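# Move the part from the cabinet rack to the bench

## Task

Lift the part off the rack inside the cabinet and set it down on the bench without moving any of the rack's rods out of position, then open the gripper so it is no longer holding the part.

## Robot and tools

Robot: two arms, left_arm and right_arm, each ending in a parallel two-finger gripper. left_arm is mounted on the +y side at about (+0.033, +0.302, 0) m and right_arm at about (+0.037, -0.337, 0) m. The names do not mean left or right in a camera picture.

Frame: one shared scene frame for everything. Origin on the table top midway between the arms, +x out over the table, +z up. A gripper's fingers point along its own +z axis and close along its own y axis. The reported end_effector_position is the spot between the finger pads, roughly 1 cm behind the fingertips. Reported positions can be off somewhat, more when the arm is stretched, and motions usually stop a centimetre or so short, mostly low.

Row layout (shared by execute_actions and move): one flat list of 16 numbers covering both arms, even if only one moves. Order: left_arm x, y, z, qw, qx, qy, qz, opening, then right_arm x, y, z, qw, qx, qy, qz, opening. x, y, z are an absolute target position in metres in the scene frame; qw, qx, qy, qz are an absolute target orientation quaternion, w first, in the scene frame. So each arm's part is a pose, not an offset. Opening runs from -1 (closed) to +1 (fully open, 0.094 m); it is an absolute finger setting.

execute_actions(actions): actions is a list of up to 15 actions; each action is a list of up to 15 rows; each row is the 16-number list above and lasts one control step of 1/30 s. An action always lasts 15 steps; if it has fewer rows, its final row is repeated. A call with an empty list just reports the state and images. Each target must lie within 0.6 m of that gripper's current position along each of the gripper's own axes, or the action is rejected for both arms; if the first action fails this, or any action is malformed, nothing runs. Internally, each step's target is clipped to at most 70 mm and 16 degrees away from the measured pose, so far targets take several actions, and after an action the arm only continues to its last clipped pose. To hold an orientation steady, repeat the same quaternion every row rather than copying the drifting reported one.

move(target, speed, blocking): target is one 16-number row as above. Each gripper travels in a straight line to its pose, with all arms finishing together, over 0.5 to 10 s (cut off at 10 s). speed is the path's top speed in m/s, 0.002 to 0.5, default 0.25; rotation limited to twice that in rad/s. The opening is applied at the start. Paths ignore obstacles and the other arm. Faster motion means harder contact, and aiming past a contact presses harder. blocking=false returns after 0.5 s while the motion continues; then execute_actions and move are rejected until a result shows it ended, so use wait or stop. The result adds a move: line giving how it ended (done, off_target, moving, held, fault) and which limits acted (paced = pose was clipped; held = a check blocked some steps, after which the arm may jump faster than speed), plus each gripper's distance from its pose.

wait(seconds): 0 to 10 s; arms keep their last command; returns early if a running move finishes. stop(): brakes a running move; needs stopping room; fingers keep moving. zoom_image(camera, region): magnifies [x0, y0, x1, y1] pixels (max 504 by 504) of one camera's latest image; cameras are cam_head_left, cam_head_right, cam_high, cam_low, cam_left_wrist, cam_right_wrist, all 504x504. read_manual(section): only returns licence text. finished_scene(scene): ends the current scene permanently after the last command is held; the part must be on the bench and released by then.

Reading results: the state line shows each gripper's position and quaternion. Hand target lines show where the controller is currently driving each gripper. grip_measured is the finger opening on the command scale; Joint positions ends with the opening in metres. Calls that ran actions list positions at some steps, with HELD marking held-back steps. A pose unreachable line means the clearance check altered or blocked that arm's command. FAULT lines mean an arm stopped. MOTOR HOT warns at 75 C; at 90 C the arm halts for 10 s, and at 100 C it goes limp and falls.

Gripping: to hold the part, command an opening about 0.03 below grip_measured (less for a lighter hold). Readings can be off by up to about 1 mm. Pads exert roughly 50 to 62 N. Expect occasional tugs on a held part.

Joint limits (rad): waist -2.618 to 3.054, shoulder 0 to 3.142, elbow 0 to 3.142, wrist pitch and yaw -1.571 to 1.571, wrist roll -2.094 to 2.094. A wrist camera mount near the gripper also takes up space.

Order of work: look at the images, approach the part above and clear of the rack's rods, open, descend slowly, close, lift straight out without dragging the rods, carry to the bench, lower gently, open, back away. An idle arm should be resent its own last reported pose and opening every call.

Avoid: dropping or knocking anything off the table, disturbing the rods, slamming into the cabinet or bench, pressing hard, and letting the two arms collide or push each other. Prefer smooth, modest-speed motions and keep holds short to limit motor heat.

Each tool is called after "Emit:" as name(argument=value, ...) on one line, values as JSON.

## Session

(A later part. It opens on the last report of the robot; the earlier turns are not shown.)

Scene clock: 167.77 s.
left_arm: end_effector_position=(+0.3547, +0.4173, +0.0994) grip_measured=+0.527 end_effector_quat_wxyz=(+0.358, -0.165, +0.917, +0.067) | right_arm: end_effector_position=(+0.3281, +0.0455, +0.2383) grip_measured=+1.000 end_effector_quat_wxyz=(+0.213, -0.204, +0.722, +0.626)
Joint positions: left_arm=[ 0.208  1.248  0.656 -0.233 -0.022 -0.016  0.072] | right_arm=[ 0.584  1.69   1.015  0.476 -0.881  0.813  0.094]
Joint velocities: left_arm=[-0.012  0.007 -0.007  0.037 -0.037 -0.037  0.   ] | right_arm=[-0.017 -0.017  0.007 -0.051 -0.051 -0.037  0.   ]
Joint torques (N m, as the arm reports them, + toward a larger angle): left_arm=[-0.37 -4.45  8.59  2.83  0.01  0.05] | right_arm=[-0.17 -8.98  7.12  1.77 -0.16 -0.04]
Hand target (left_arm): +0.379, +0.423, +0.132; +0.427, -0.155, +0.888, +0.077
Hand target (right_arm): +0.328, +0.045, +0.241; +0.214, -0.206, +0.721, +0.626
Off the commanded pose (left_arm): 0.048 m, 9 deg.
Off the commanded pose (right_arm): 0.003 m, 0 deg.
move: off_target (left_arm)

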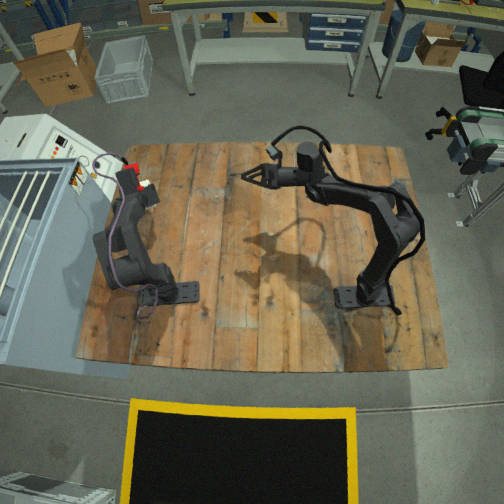

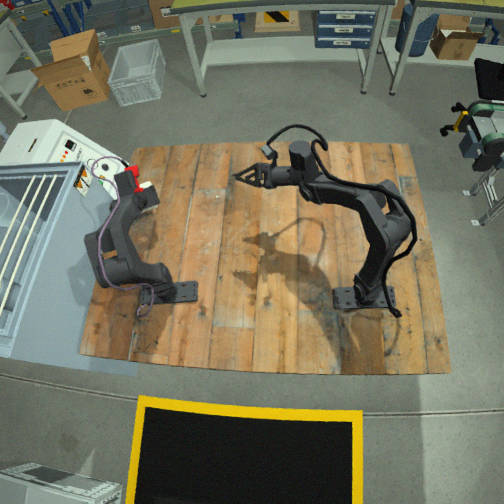

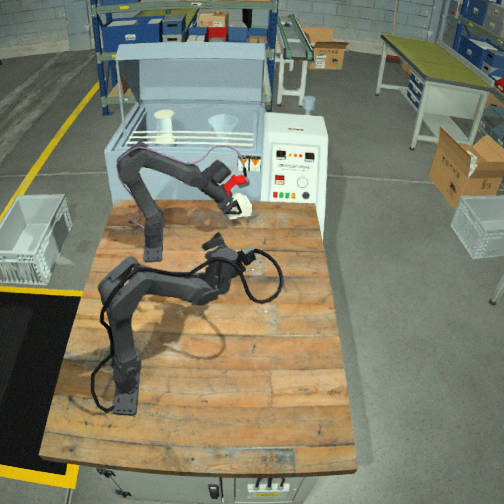

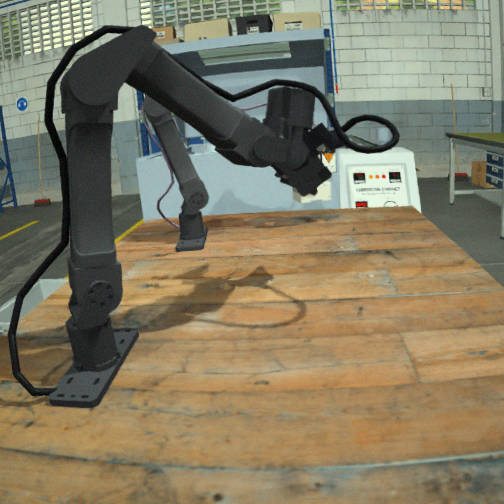

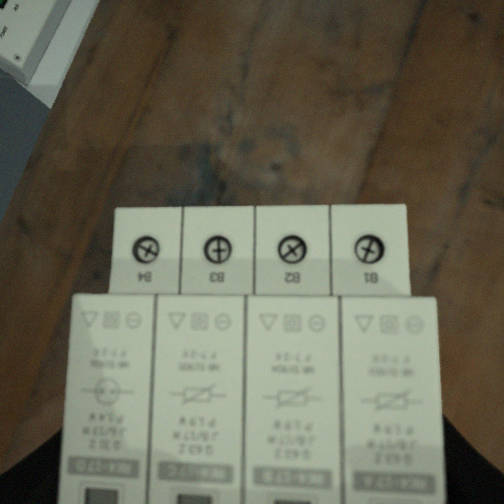

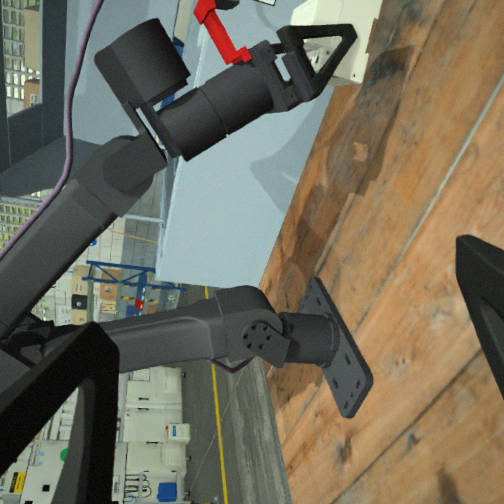

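Emit:
execute_actions(actions=[[[0.39,0.43,0.128,-0.432,0.156,-0.886,-0.076,0.49,0.328,0.045,0.241,0.214,-0.206,0.721,0.626,1],[0.39,0.43,0.125,-0.432,0.156,-0.886,-0.076,0.49,0.328,0.045,0.241,0.214,-0.206,0.721,0.626,1],[0.39,0.43,0.122,-0.432,0.156,-0.886,-0.076,0.49,0.328,0.045,0.241,0.214,-0.206,0.721,0.626,1],[0.39,0.43,0.119,-0.432,0.156,-0.886,-0.076,0.49,0.328,0.045,0.241,0.214,-0.206,0.721,0.626,1],[0.39,0.43,0.116,-0.432,0.156,-0.886,-0.076,0.49,0.328,0.045,0.241,0.214,-0.206,0.721,0.626,1],[0.39,0.43,0.113,-0.432,0.156,-0.886,-0.076,0.49,0.328,0.045,0.241,0.214,-0.206,0.721,0.626,1],[0.39,0.43,0.110,-0.432,0.156,-0.886,-0.076,0.49,0.328,0.045,0.241,0.214,-0.206,0.721,0.626,1],[0.39,0.43,0.107,-0.432,0.156,-0.886,-0.076,0.49,0.328,0.045,0.241,0.214,-0.206,0.721,0.626,1],[0.39,0.43,0.104,-0.432,0.156,-0.886,-0.076,0.49,0.328,0.045,0.241,0.214,-0.206,0.721,0.626,1],[0.39,0.43,0.101,-0.432,0.156,-0.886,-0.076,0.49,0.328,0.045,0.241,0.214,-0.206,0.721,0.626,1],[0.39,0.43,0.098,-0.432,0.156,-0.886,-0.076,0.49,0.328,0.045,0.241,0.214,-0.206,0.721,0.626,1],[0.39,0.43,0.095,-0.432,0.156,-0.886,-0.076,0.49,0.328,0.045,0.241,0.214,-0.206,0.721,0.626,1],[0.39,0.43,0.092,-0.432,0.156,-0.886,-0.076,0.49,0.328,0.045,0.241,0.214,-0.206,0.721,0.626,1],[0.39,0.43,0.089,-0.432,0.156,-0.886,-0.076,0.49,0.328,0.045,0.241,0.214,-0.206,0.721,0.626,1],[0.39,0.43,0.086,-0.432,0.156,-0.886,-0.076,0.49,0.328,0.045,0.241,0.214,-0.206,0.721,0.626,1]],[[0.39,0.43,0.084,-0.432,0.156,-0.886,-0.076,0.49,0.328,0.045,0.241,0.214,-0.206,0.721,0.626,1],[0.39,0.43,0.082,-0.432,0.156,-0.886,-0.076,0.49,0.328,0.045,0.241,0.214,-0.206,0.721,0.626,1],[0.39,0.43,0.080,-0.432,0.156,-0.886,-0.076,0.49,0.328,0.045,0.241,0.214,-0.206,0.721,0.626,1],[0.39,0.43,0.078,-0.432,0.156,-0.886,-0.076,0.49,0.328,0.045,0.241,0.214,-0.206,0.721,0.626,1],[0.39,0.43,0.076,-0.432,0.156,-0.886,-0.076,0.49,0.328,0.045,0.241,0.214,-0.206,0.721,0.626,1],[0.39,0.43,0.074,-0.432,0.156,-0.886,-0.076,0.49,0.328,0.045,0.241,0.214,-0.206,0.721,0.626,1],[0.39,0.43,0.072,-0.432,0.156,-0.886,-0.076,0.49,0.328,0.045,0.241,0.214,-0.206,0.721,0.626,1]]])

Scene clock: 185.07 s.
left_arm: end_effector_position=(+0.3584, +0.4175, +0.0416) grip_measured=+0.527 end_effector_quat_wxyz=(+0.353, -0.161, +0.919, +0.065) | right_arm: end_effector_position=(+0.3281, +0.0455, +0.2383) grip_measured=+1.000 end_effector_quat_wxyz=(+0.213, -0.204, +0.722, +0.626)
Joint positions: left_arm=[ 0.208  1.412  0.519  0.056 -0.016 -0.01   0.072] | right_arm=[ 0.584  1.69   1.015  0.476 -0.881  0.813  0.094]
Joint velocities: left_arm=[-0.012  0.027  0.012  0.139 -0.051 -0.022  0.001] | right_arm=[ 0.002  0.002  0.002 -0.125 -0.081  0.051  0.   ]
Joint torques (N m, as the arm reports them, + toward a larger angle): left_arm=[ 0.38 -5.03  7.4   2.77  0.04  0.04] | right_arm=[-0.16 -8.99  7.11  1.77 -0.16 -0.04]
Hand target (left_arm): +0.385, +0.428, +0.075; +0.427, -0.156, +0.887, +0.077
Hand target (right_arm): +0.328, +0.045, +0.241; +0.214, -0.206, +0.721, +0.626
Off the commanded pose (left_arm): 0.046 m, 10 deg.
Off the commanded pose (right_arm): 0.003 m, 0 deg.
Step readings (end_effector_position; steps 1 to 15: 1st action; 16 to 30: 2nd action):
0: left_arm (+0.3552, +0.4175, +0.0999) | right_arm (+0.3281, +0.0455, +0.2383)
1: left_arm (+0.3555, +0.4175, +0.0993) | right_arm (+0.3281, +0.0455, +0.2383)
2: left_arm (+0.3566, +0.4177, +0.0985) | right_arm (+0.3281, +0.0455, +0.2383)
4: left_arm (+0.3593, +0.4183, +0.0954) | right_arm (+0.3281, +0.0455, +0.2383)
8: left_arm (+0.3612, +0.4186, +0.0842) | right_arm (+0.3281, +0.0455, +0.2383)
15: left_arm (+0.3551, +0.4163, +0.0584) | right_arm (+0.3281, +0.0455, +0.2383)
16: left_arm (+0.3544, +0.4161, +0.0554) | right_arm (+0.3281, +0.0455, +0.2383)
17: left_arm (+0.3539, +0.4159, +0.0526) | right_arm (+0.3281, +0.0455, +0.2383)
19: left_arm (+0.3535, +0.4158, +0.0483) | right_arm (+0.3281, +0.0455, +0.2383)
23: left_arm (+0.3546, +0.4162, +0.0425) | right_arm (+0.3281, +0.0455, +0.2383)
30: end_effector_position above

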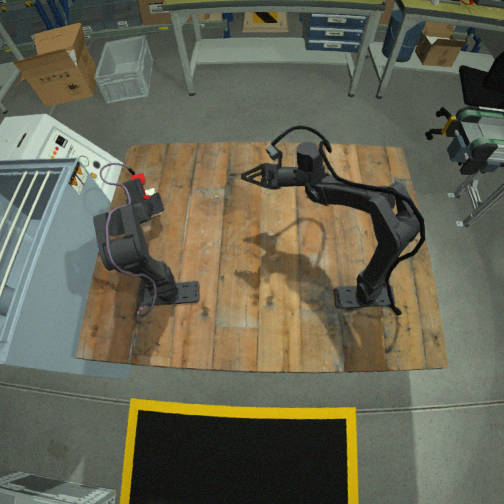

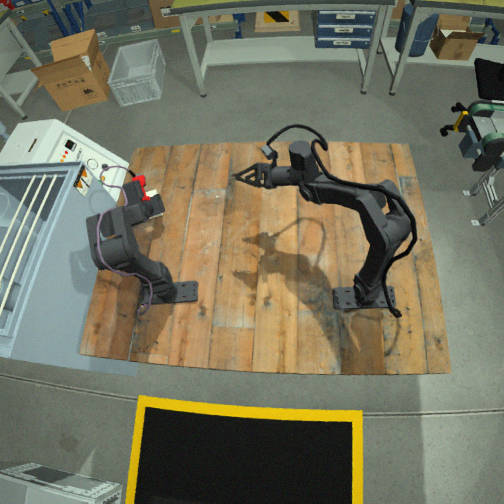

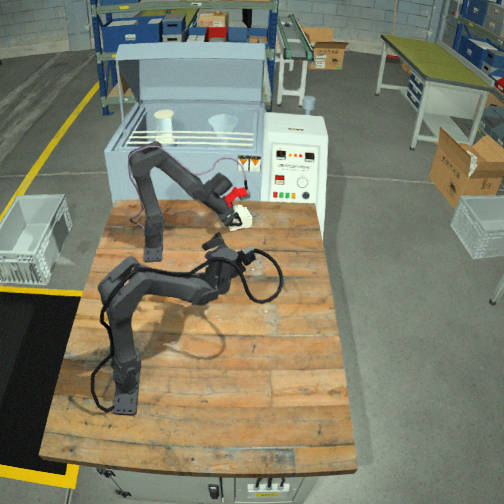

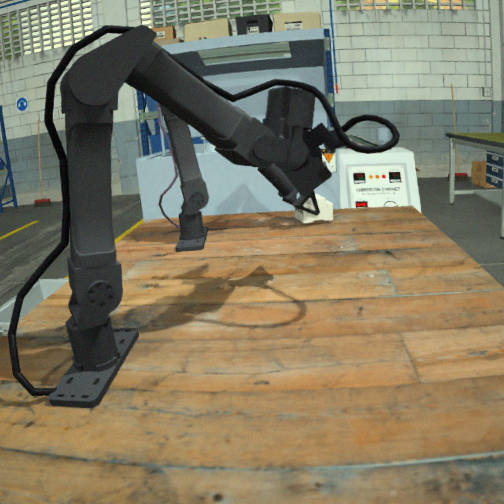

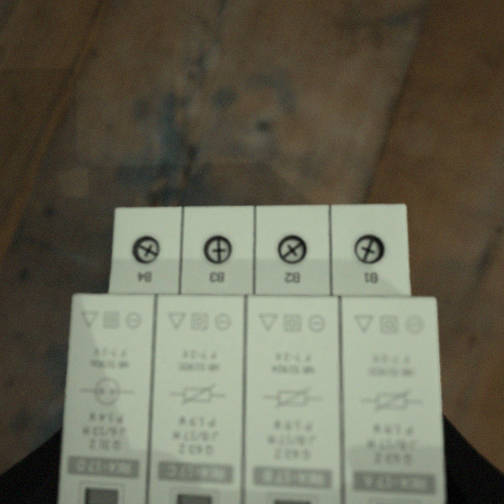

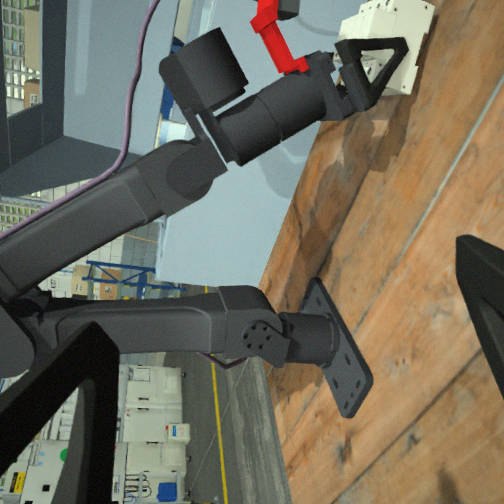

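Emit:
execute_actions(actions=[[[0.39,0.43,0.071,-0.432,0.156,-0.886,-0.076,0.49,0.328,0.045,0.241,0.214,-0.206,0.721,0.626,1],[0.39,0.43,0.070,-0.432,0.156,-0.886,-0.076,0.49,0.328,0.045,0.241,0.214,-0.206,0.721,0.626,1],[0.39,0.43,0.069,-0.432,0.156,-0.886,-0.076,0.49,0.328,0.045,0.241,0.214,-0.206,0.721,0.626,1],[0.39,0.43,0.068,-0.432,0.156,-0.886,-0.076,0.49,0.328,0.045,0.241,0.214,-0.206,0.721,0.626,1],[0.39,0.43,0.067,-0.432,0.156,-0.886,-0.076,0.49,0.328,0.045,0.241,0.214,-0.206,0.721,0.626,1],[0.39,0.43,0.066,-0.432,0.156,-0.886,-0.076,0.49,0.328,0.045,0.241,0.214,-0.206,0.721,0.626,1],[0.39,0.43,0.065,-0.432,0.156,-0.886,-0.076,0.49,0.328,0.045,0.241,0.214,-0.206,0.721,0.626,1],[0.39,0.43,0.064,-0.432,0.156,-0.886,-0.076,0.49,0.328,0.045,0.241,0.214,-0.206,0.721,0.626,1],[0.39,0.43,0.063,-0.432,0.156,-0.886,-0.076,0.49,0.328,0.045,0.241,0.214,-0.206,0.721,0.626,1],[0.39,0.43,0.062,-0.432,0.156,-0.886,-0.076,0.49,0.328,0.045,0.241,0.214,-0.206,0.721,0.626,1],[0.39,0.43,0.061,-0.432,0.156,-0.886,-0.076,0.49,0.328,0.045,0.241,0.214,-0.206,0.721,0.626,1],[0.39,0.43,0.060,-0.432,0.156,-0.886,-0.076,0.49,0.328,0.045,0.241,0.214,-0.206,0.721,0.626,1],[0.39,0.43,0.059,-0.432,0.156,-0.886,-0.076,0.49,0.328,0.045,0.241,0.214,-0.206,0.721,0.626,1],[0.39,0.43,0.058,-0.432,0.156,-0.886,-0.076,0.49,0.328,0.045,0.241,0.214,-0.206,0.721,0.626,1],[0.39,0.43,0.057,-0.432,0.156,-0.886,-0.076,0.49,0.328,0.045,0.241,0.214,-0.206,0.721,0.626,1]],[[0.39,0.43,0.056,-0.432,0.156,-0.886,-0.076,0.49,0.328,0.045,0.241,0.214,-0.206,0.721,0.626,1],[0.39,0.43,0.055,-0.432,0.156,-0.886,-0.076,0.49,0.328,0.045,0.241,0.214,-0.206,0.721,0.626,1],[0.39,0.43,0.054,-0.432,0.156,-0.886,-0.076,0.49,0.328,0.045,0.241,0.214,-0.206,0.721,0.626,1],[0.39,0.43,0.053,-0.432,0.156,-0.886,-0.076,0.49,0.328,0.045,0.241,0.214,-0.206,0.721,0.626,1],[0.39,0.43,0.052,-0.432,0.156,-0.886,-0.076,0.49,0.328,0.045,0.241,0.214,-0.206,0.721,0.626,1]]])

Scene clock: 202.33 s.
left_arm: end_effector_position=(+0.3713, +0.4207, +0.0318) grip_measured=+0.527 end_effector_quat_wxyz=(+0.378, -0.159, +0.910, +0.066) | right_arm: end_effector_position=(+0.3281, +0.0455, +0.2383) grip_measured=+1.000 end_effector_quat_wxyz=(+0.213, -0.204, +0.722, +0.626)
Joint positions: left_arm=[ 0.208  1.496  0.49   0.223 -0.009 -0.01   0.072] | right_arm=[ 0.584  1.69   1.015  0.476 -0.881  0.813  0.094]
Joint velocities: left_arm=[-0.007  0.022  0.007 -0.007 -0.022 -0.037  0.   ] | right_arm=[ 0.007 -0.017  0.012  0.081  0.037 -0.051  0.   ]
Joint torques (N m, as the arm reports them, + toward a larger angle): left_arm=[ 0.48 -4.75  6.14  2.7  -0.01  0.04] | right_arm=[-0.16 -8.99  7.11  1.77 -0.17 -0.04]
Hand target (left_arm): +0.388, +0.429, +0.053; +0.429, -0.156, +0.886, +0.077
Hand target (right_arm): +0.328, +0.045, +0.241; +0.214, -0.206, +0.721, +0.626
Off the commanded pose (left_arm): 0.029 m, 7 deg.
Off the commanded pose (right_arm): 0.003 m, 0 deg.
Step readings (end_effector_position; steps 1 to 15: 1st action; 16 to 30: 2nd action):
0: left_arm (+0.3618, +0.4186, +0.0447) | right_arm (+0.3281, +0.0455, +0.2383)
1: left_arm (+0.3620, +0.4187, +0.0446) | right_arm (+0.3281, +0.0455, +0.2383)
2: left_arm (+0.3625, +0.4188, +0.0443) | right_arm (+0.3281, +0.0455, +0.2383)
4: left_arm (+0.3635, +0.4191, +0.0430) | right_arm (+0.3281, +0.0455, +0.2383)
8: left_arm (+0.3647, +0.4196, +0.0394) | right_arm (+0.3281, +0.0455, +0.2383)
15: left_arm (+0.3627, +0.4187, +0.0306) | right_arm (+0.3281, +0.0455, +0.2383)
16: left_arm (+0.3633, +0.4189, +0.0310) | right_arm (+0.3281, +0.0455, +0.2383)
17: left_arm (+0.3638, +0.4190, +0.0308) | right_arm (+0.3281, +0.0455, +0.2383)
19: left_arm (+0.3654, +0.4192, +0.0309) | right_arm (+0.3281, +0.0455, +0.2383)
23: left_arm (+0.3690, +0.4200, +0.0314) | right_arm (+0.3281, +0.0455, +0.2383)
30: end_effector_position above

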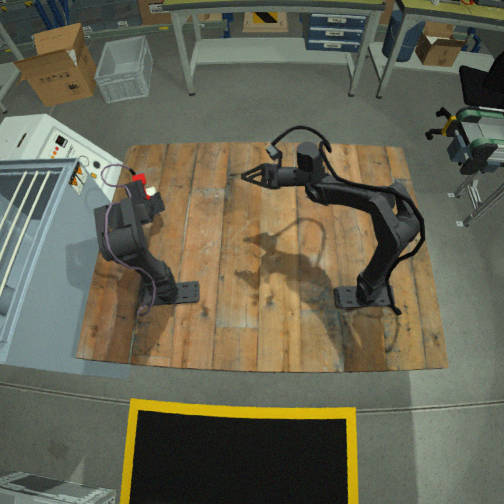

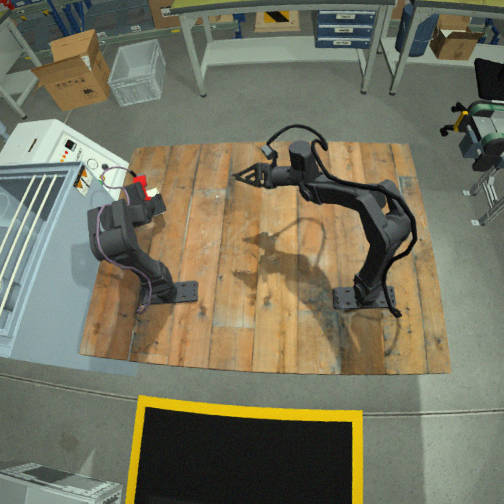

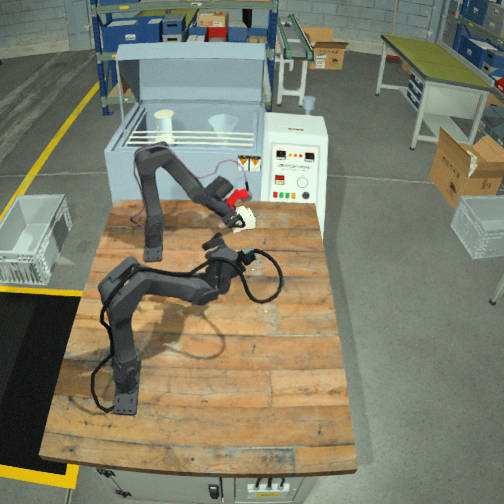

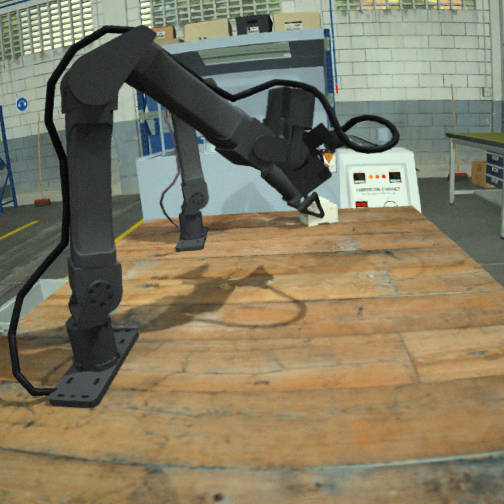

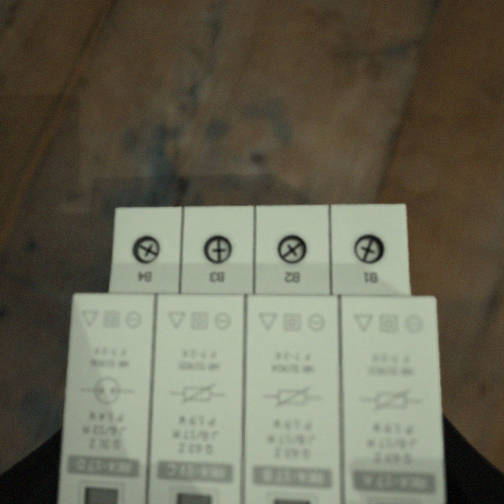

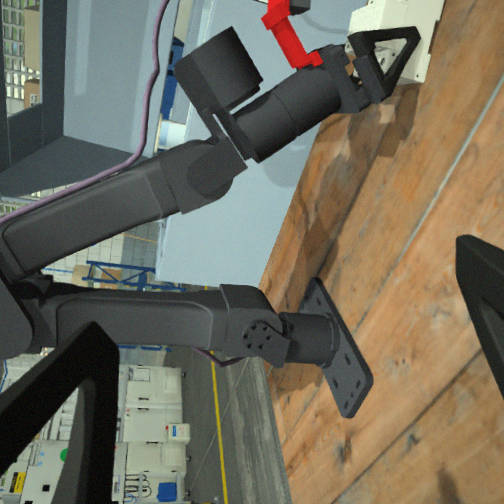

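Touching down. Relax to unloaded pose, release, retreat.

Emit:
execute_actions(actions=[[[0.384,0.427,0.047,-0.415,0.157,-0.893,-0.073,0.49,0.328,0.045,0.241,0.214,-0.206,0.721,0.626,1],[0.384,0.427,0.047,-0.415,0.157,-0.893,-0.073,0.49,0.328,0.045,0.241,0.214,-0.206,0.721,0.626,1],[0.379,0.424,0.042,-0.395,0.158,-0.902,-0.070,0.49,0.328,0.045,0.241,0.214,-0.206,0.721,0.626,1],[0.379,0.424,0.042,-0.395,0.158,-0.902,-0.070,0.49,0.328,0.045,0.241,0.214,-0.206,0.721,0.626,1],[0.374,0.422,0.037,-0.375,0.160,-0.911,-0.066,0.49,0.328,0.045,0.241,0.214,-0.206,0.721,0.626,1]],[[0.374,0.422,0.037,-0.375,0.160,-0.911,-0.066,1,0.328,0.045,0.241,0.214,-0.206,0.721,0.626,1]]])

Emit:
move(target=[0.33,0.406,0.12,-0.375,0.160,-0.911,-0.066,1,0.328,0.045,0.241,0.214,-0.206,0.721,0.626,1], speed=0.15)

Scene clock: 210.23 s.
left_arm: end_effector_position=(+0.3632, +0.4178, +0.0233) grip_measured=+1.000 end_effector_quat_wxyz=(+0.357, -0.161, +0.918, +0.062) | right_arm: end_effector_position=(+0.3281, +0.0455, +0.2383) grip_measured=+1.000 end_effector_quat_wxyz=(+0.213, -0.204, +0.722, +0.626)
Joint positions: left_arm=[ 0.208  1.497  0.49   0.177 -0.009 -0.012  0.094] | right_arm=[ 0.584  1.69   1.015  0.476 -0.881  0.813  0.094]
Joint velocities: left_arm=[-0.002 -0.017 -0.007 -0.037  0.007  0.022  0.   ] | right_arm=[-0.007  0.012  0.017  0.081  0.051 -0.022  0.   ]
Joint torques (N m, as the arm reports them, + toward a larger angle): left_arm=[-0.08 -5.2   8.5   1.65 -0.03 -0.02] | right_arm=[-0.16 -8.99  7.1   1.77 -0.17 -0.04]
Hand target (left_arm): +0.374, +0.422, +0.037; +0.375, -0.160, +0.911, +0.066
Hand target (right_arm): +0.328, +0.045, +0.241; +0.214, -0.206, +0.721, +0.626
Off the commanded pose (left_arm): 0.018 m, 2 deg.
Off the commanded pose (right_arm): 0.003 m, 0 deg.
Step readings (end_effector_position; steps 1 to 15: 1st action; 16 to 30: 2nd action):
0: left_arm (+0.3718, +0.4208, +0.0320) | right_arm (+0.3281, +0.0455, +0.2383)
1: left_arm (+0.3718, +0.4208, +0.0319) | right_arm (+0.3281, +0.0455, +0.2383)
2: left_arm (+0.3718, +0.4208, +0.0319) | right_arm (+0.3281, +0.0455, +0.2383)
4: left_arm (+0.3712, +0.4206, +0.0313) | right_arm (+0.3281, +0.0455, +0.2383)
8: left_arm (+0.3704, +0.4203, +0.0305) | right_arm (+0.3281, +0.0455, +0.2383)
15: left_arm (+0.3704, +0.4203, +0.0305) | right_arm (+0.3281, +0.0455, +0.2383)
16: left_arm (+0.3702, +0.4202, +0.0303) | right_arm (+0.3281, +0.0455, +0.2383)
17: left_arm (+0.3692, +0.4199, +0.0292) | right_arm (+0.3281, +0.0455, +0.2383)
19: left_arm (+0.3667, +0.4190, +0.0266) | right_arm (+0.3281, +0.0455, +0.2383)
23: left_arm (+0.3644, +0.4182, +0.0244) | right_arm (+0.3281, +0.0455, +0.2383)
30: end_effector_position above

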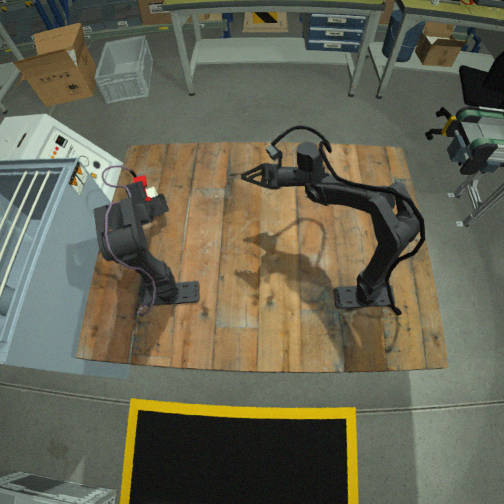

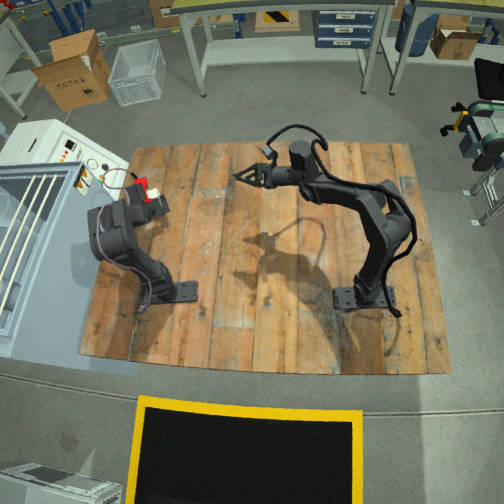

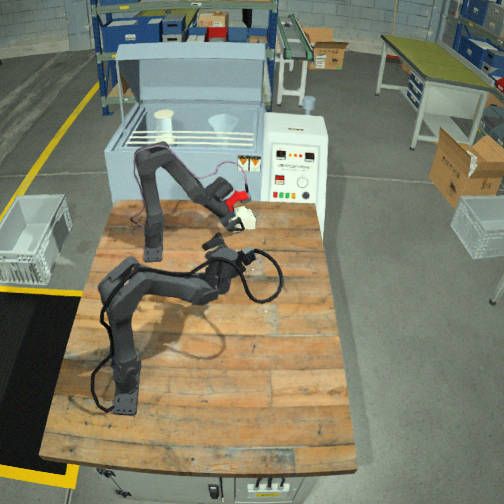

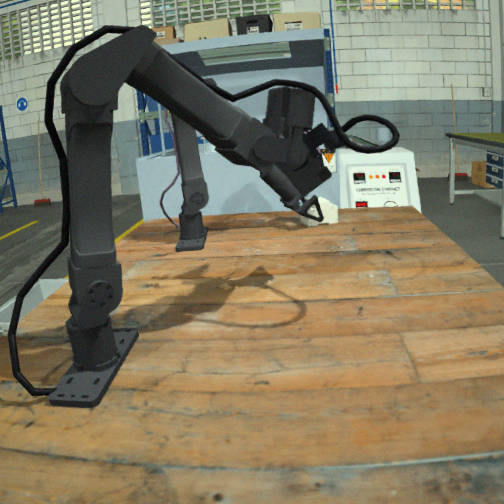

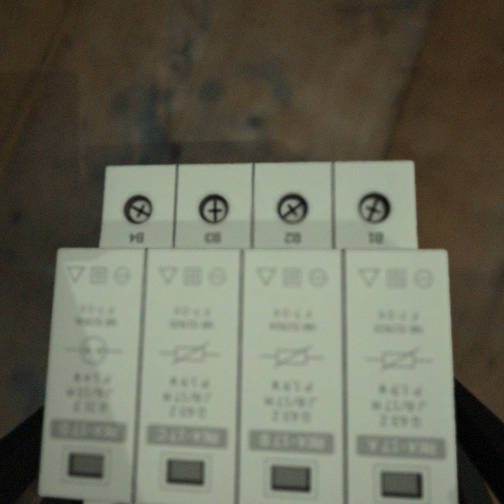

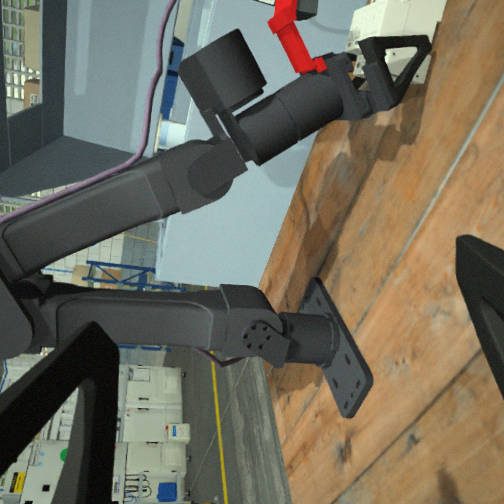

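Scene clock: 211.67 s.
left_arm: end_effector_position=(+0.3208, +0.4032, +0.0937) grip_measured=+1.000 end_effector_quat_wxyz=(+0.343, -0.161, +0.923, +0.060) | right_arm: end_effector_position=(+0.3281, +0.0455, +0.2383) grip_measured=+1.000 end_effector_quat_wxyz=(+0.213, -0.204, +0.722, +0.626)
Joint positions: left_arm=[ 0.208  1.103  0.572 -0.328 -0.009 -0.012  0.094] | right_arm=[ 0.584  1.69   1.015  0.476 -0.881  0.813  0.094]
Joint velocities: left_arm=[ 0.002 -0.012 -0.007 -0.095  0.022 -0.051  0.   ] | right_arm=[-0.002  0.007 -0.007 -0.022 -0.051  0.007  0.   ]
Joint torques (N m, as the arm reports them, + toward a larger angle): left_arm=[-0.26 -4.42 10.81  1.62 -0.04 -0.02] | right_arm=[-0.16 -8.99  7.11  1.77 -0.16 -0.04]
Hand target (left_arm): +0.331, +0.407, +0.119; +0.375, -0.160, +0.911, +0.066
Hand target (right_arm): +0.328, +0.045, +0.241; +0.214, -0.206, +0.721, +0.626
Off the commanded pose (left_arm): 0.028 m, 4 deg.
Off the commanded pose (right_arm): 0.003 m, 0 deg.
move: off_target (left_arm)

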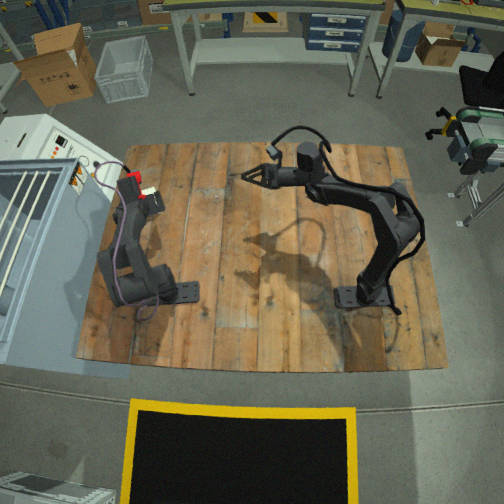

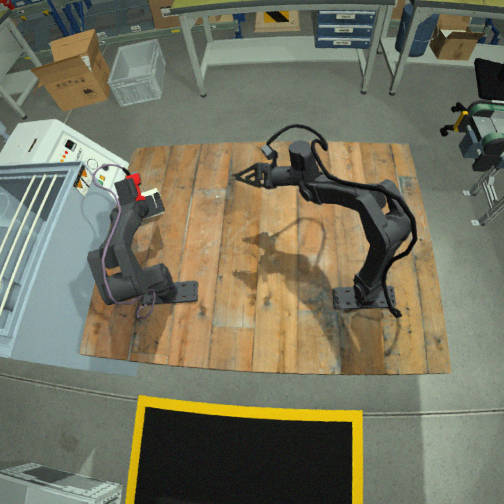

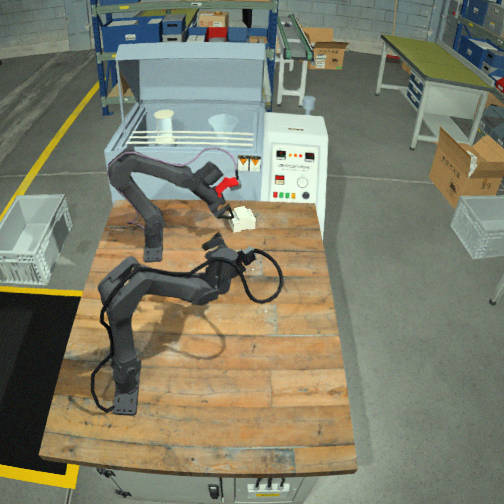

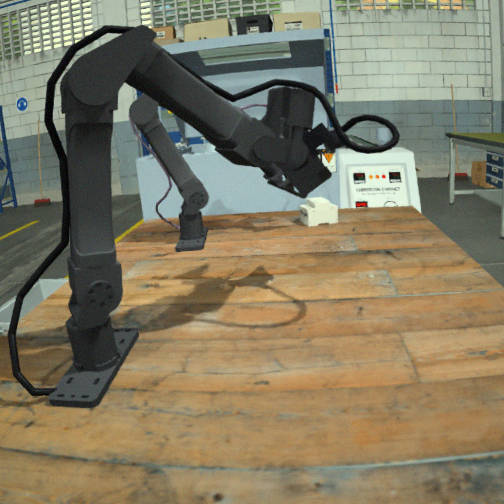

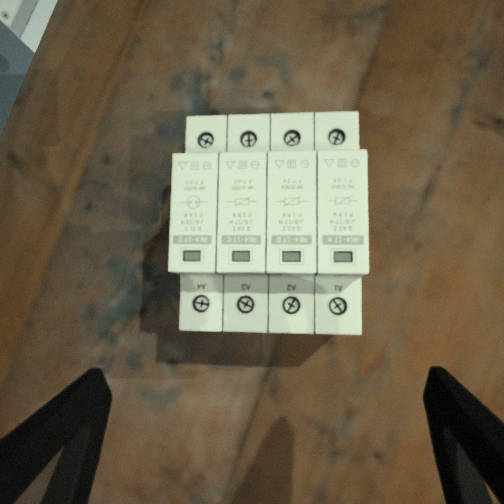

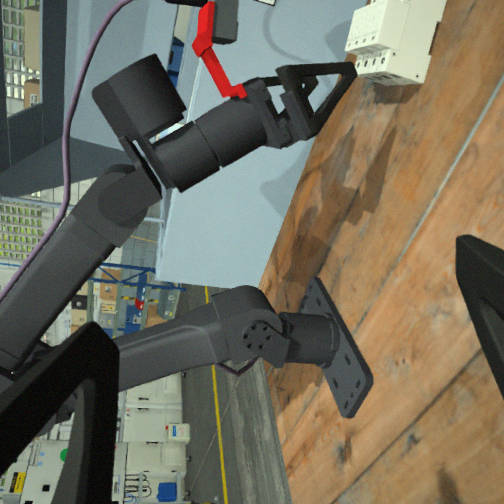

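Emit:
finished_scene(scene=1)

The scene is finished: the task was done.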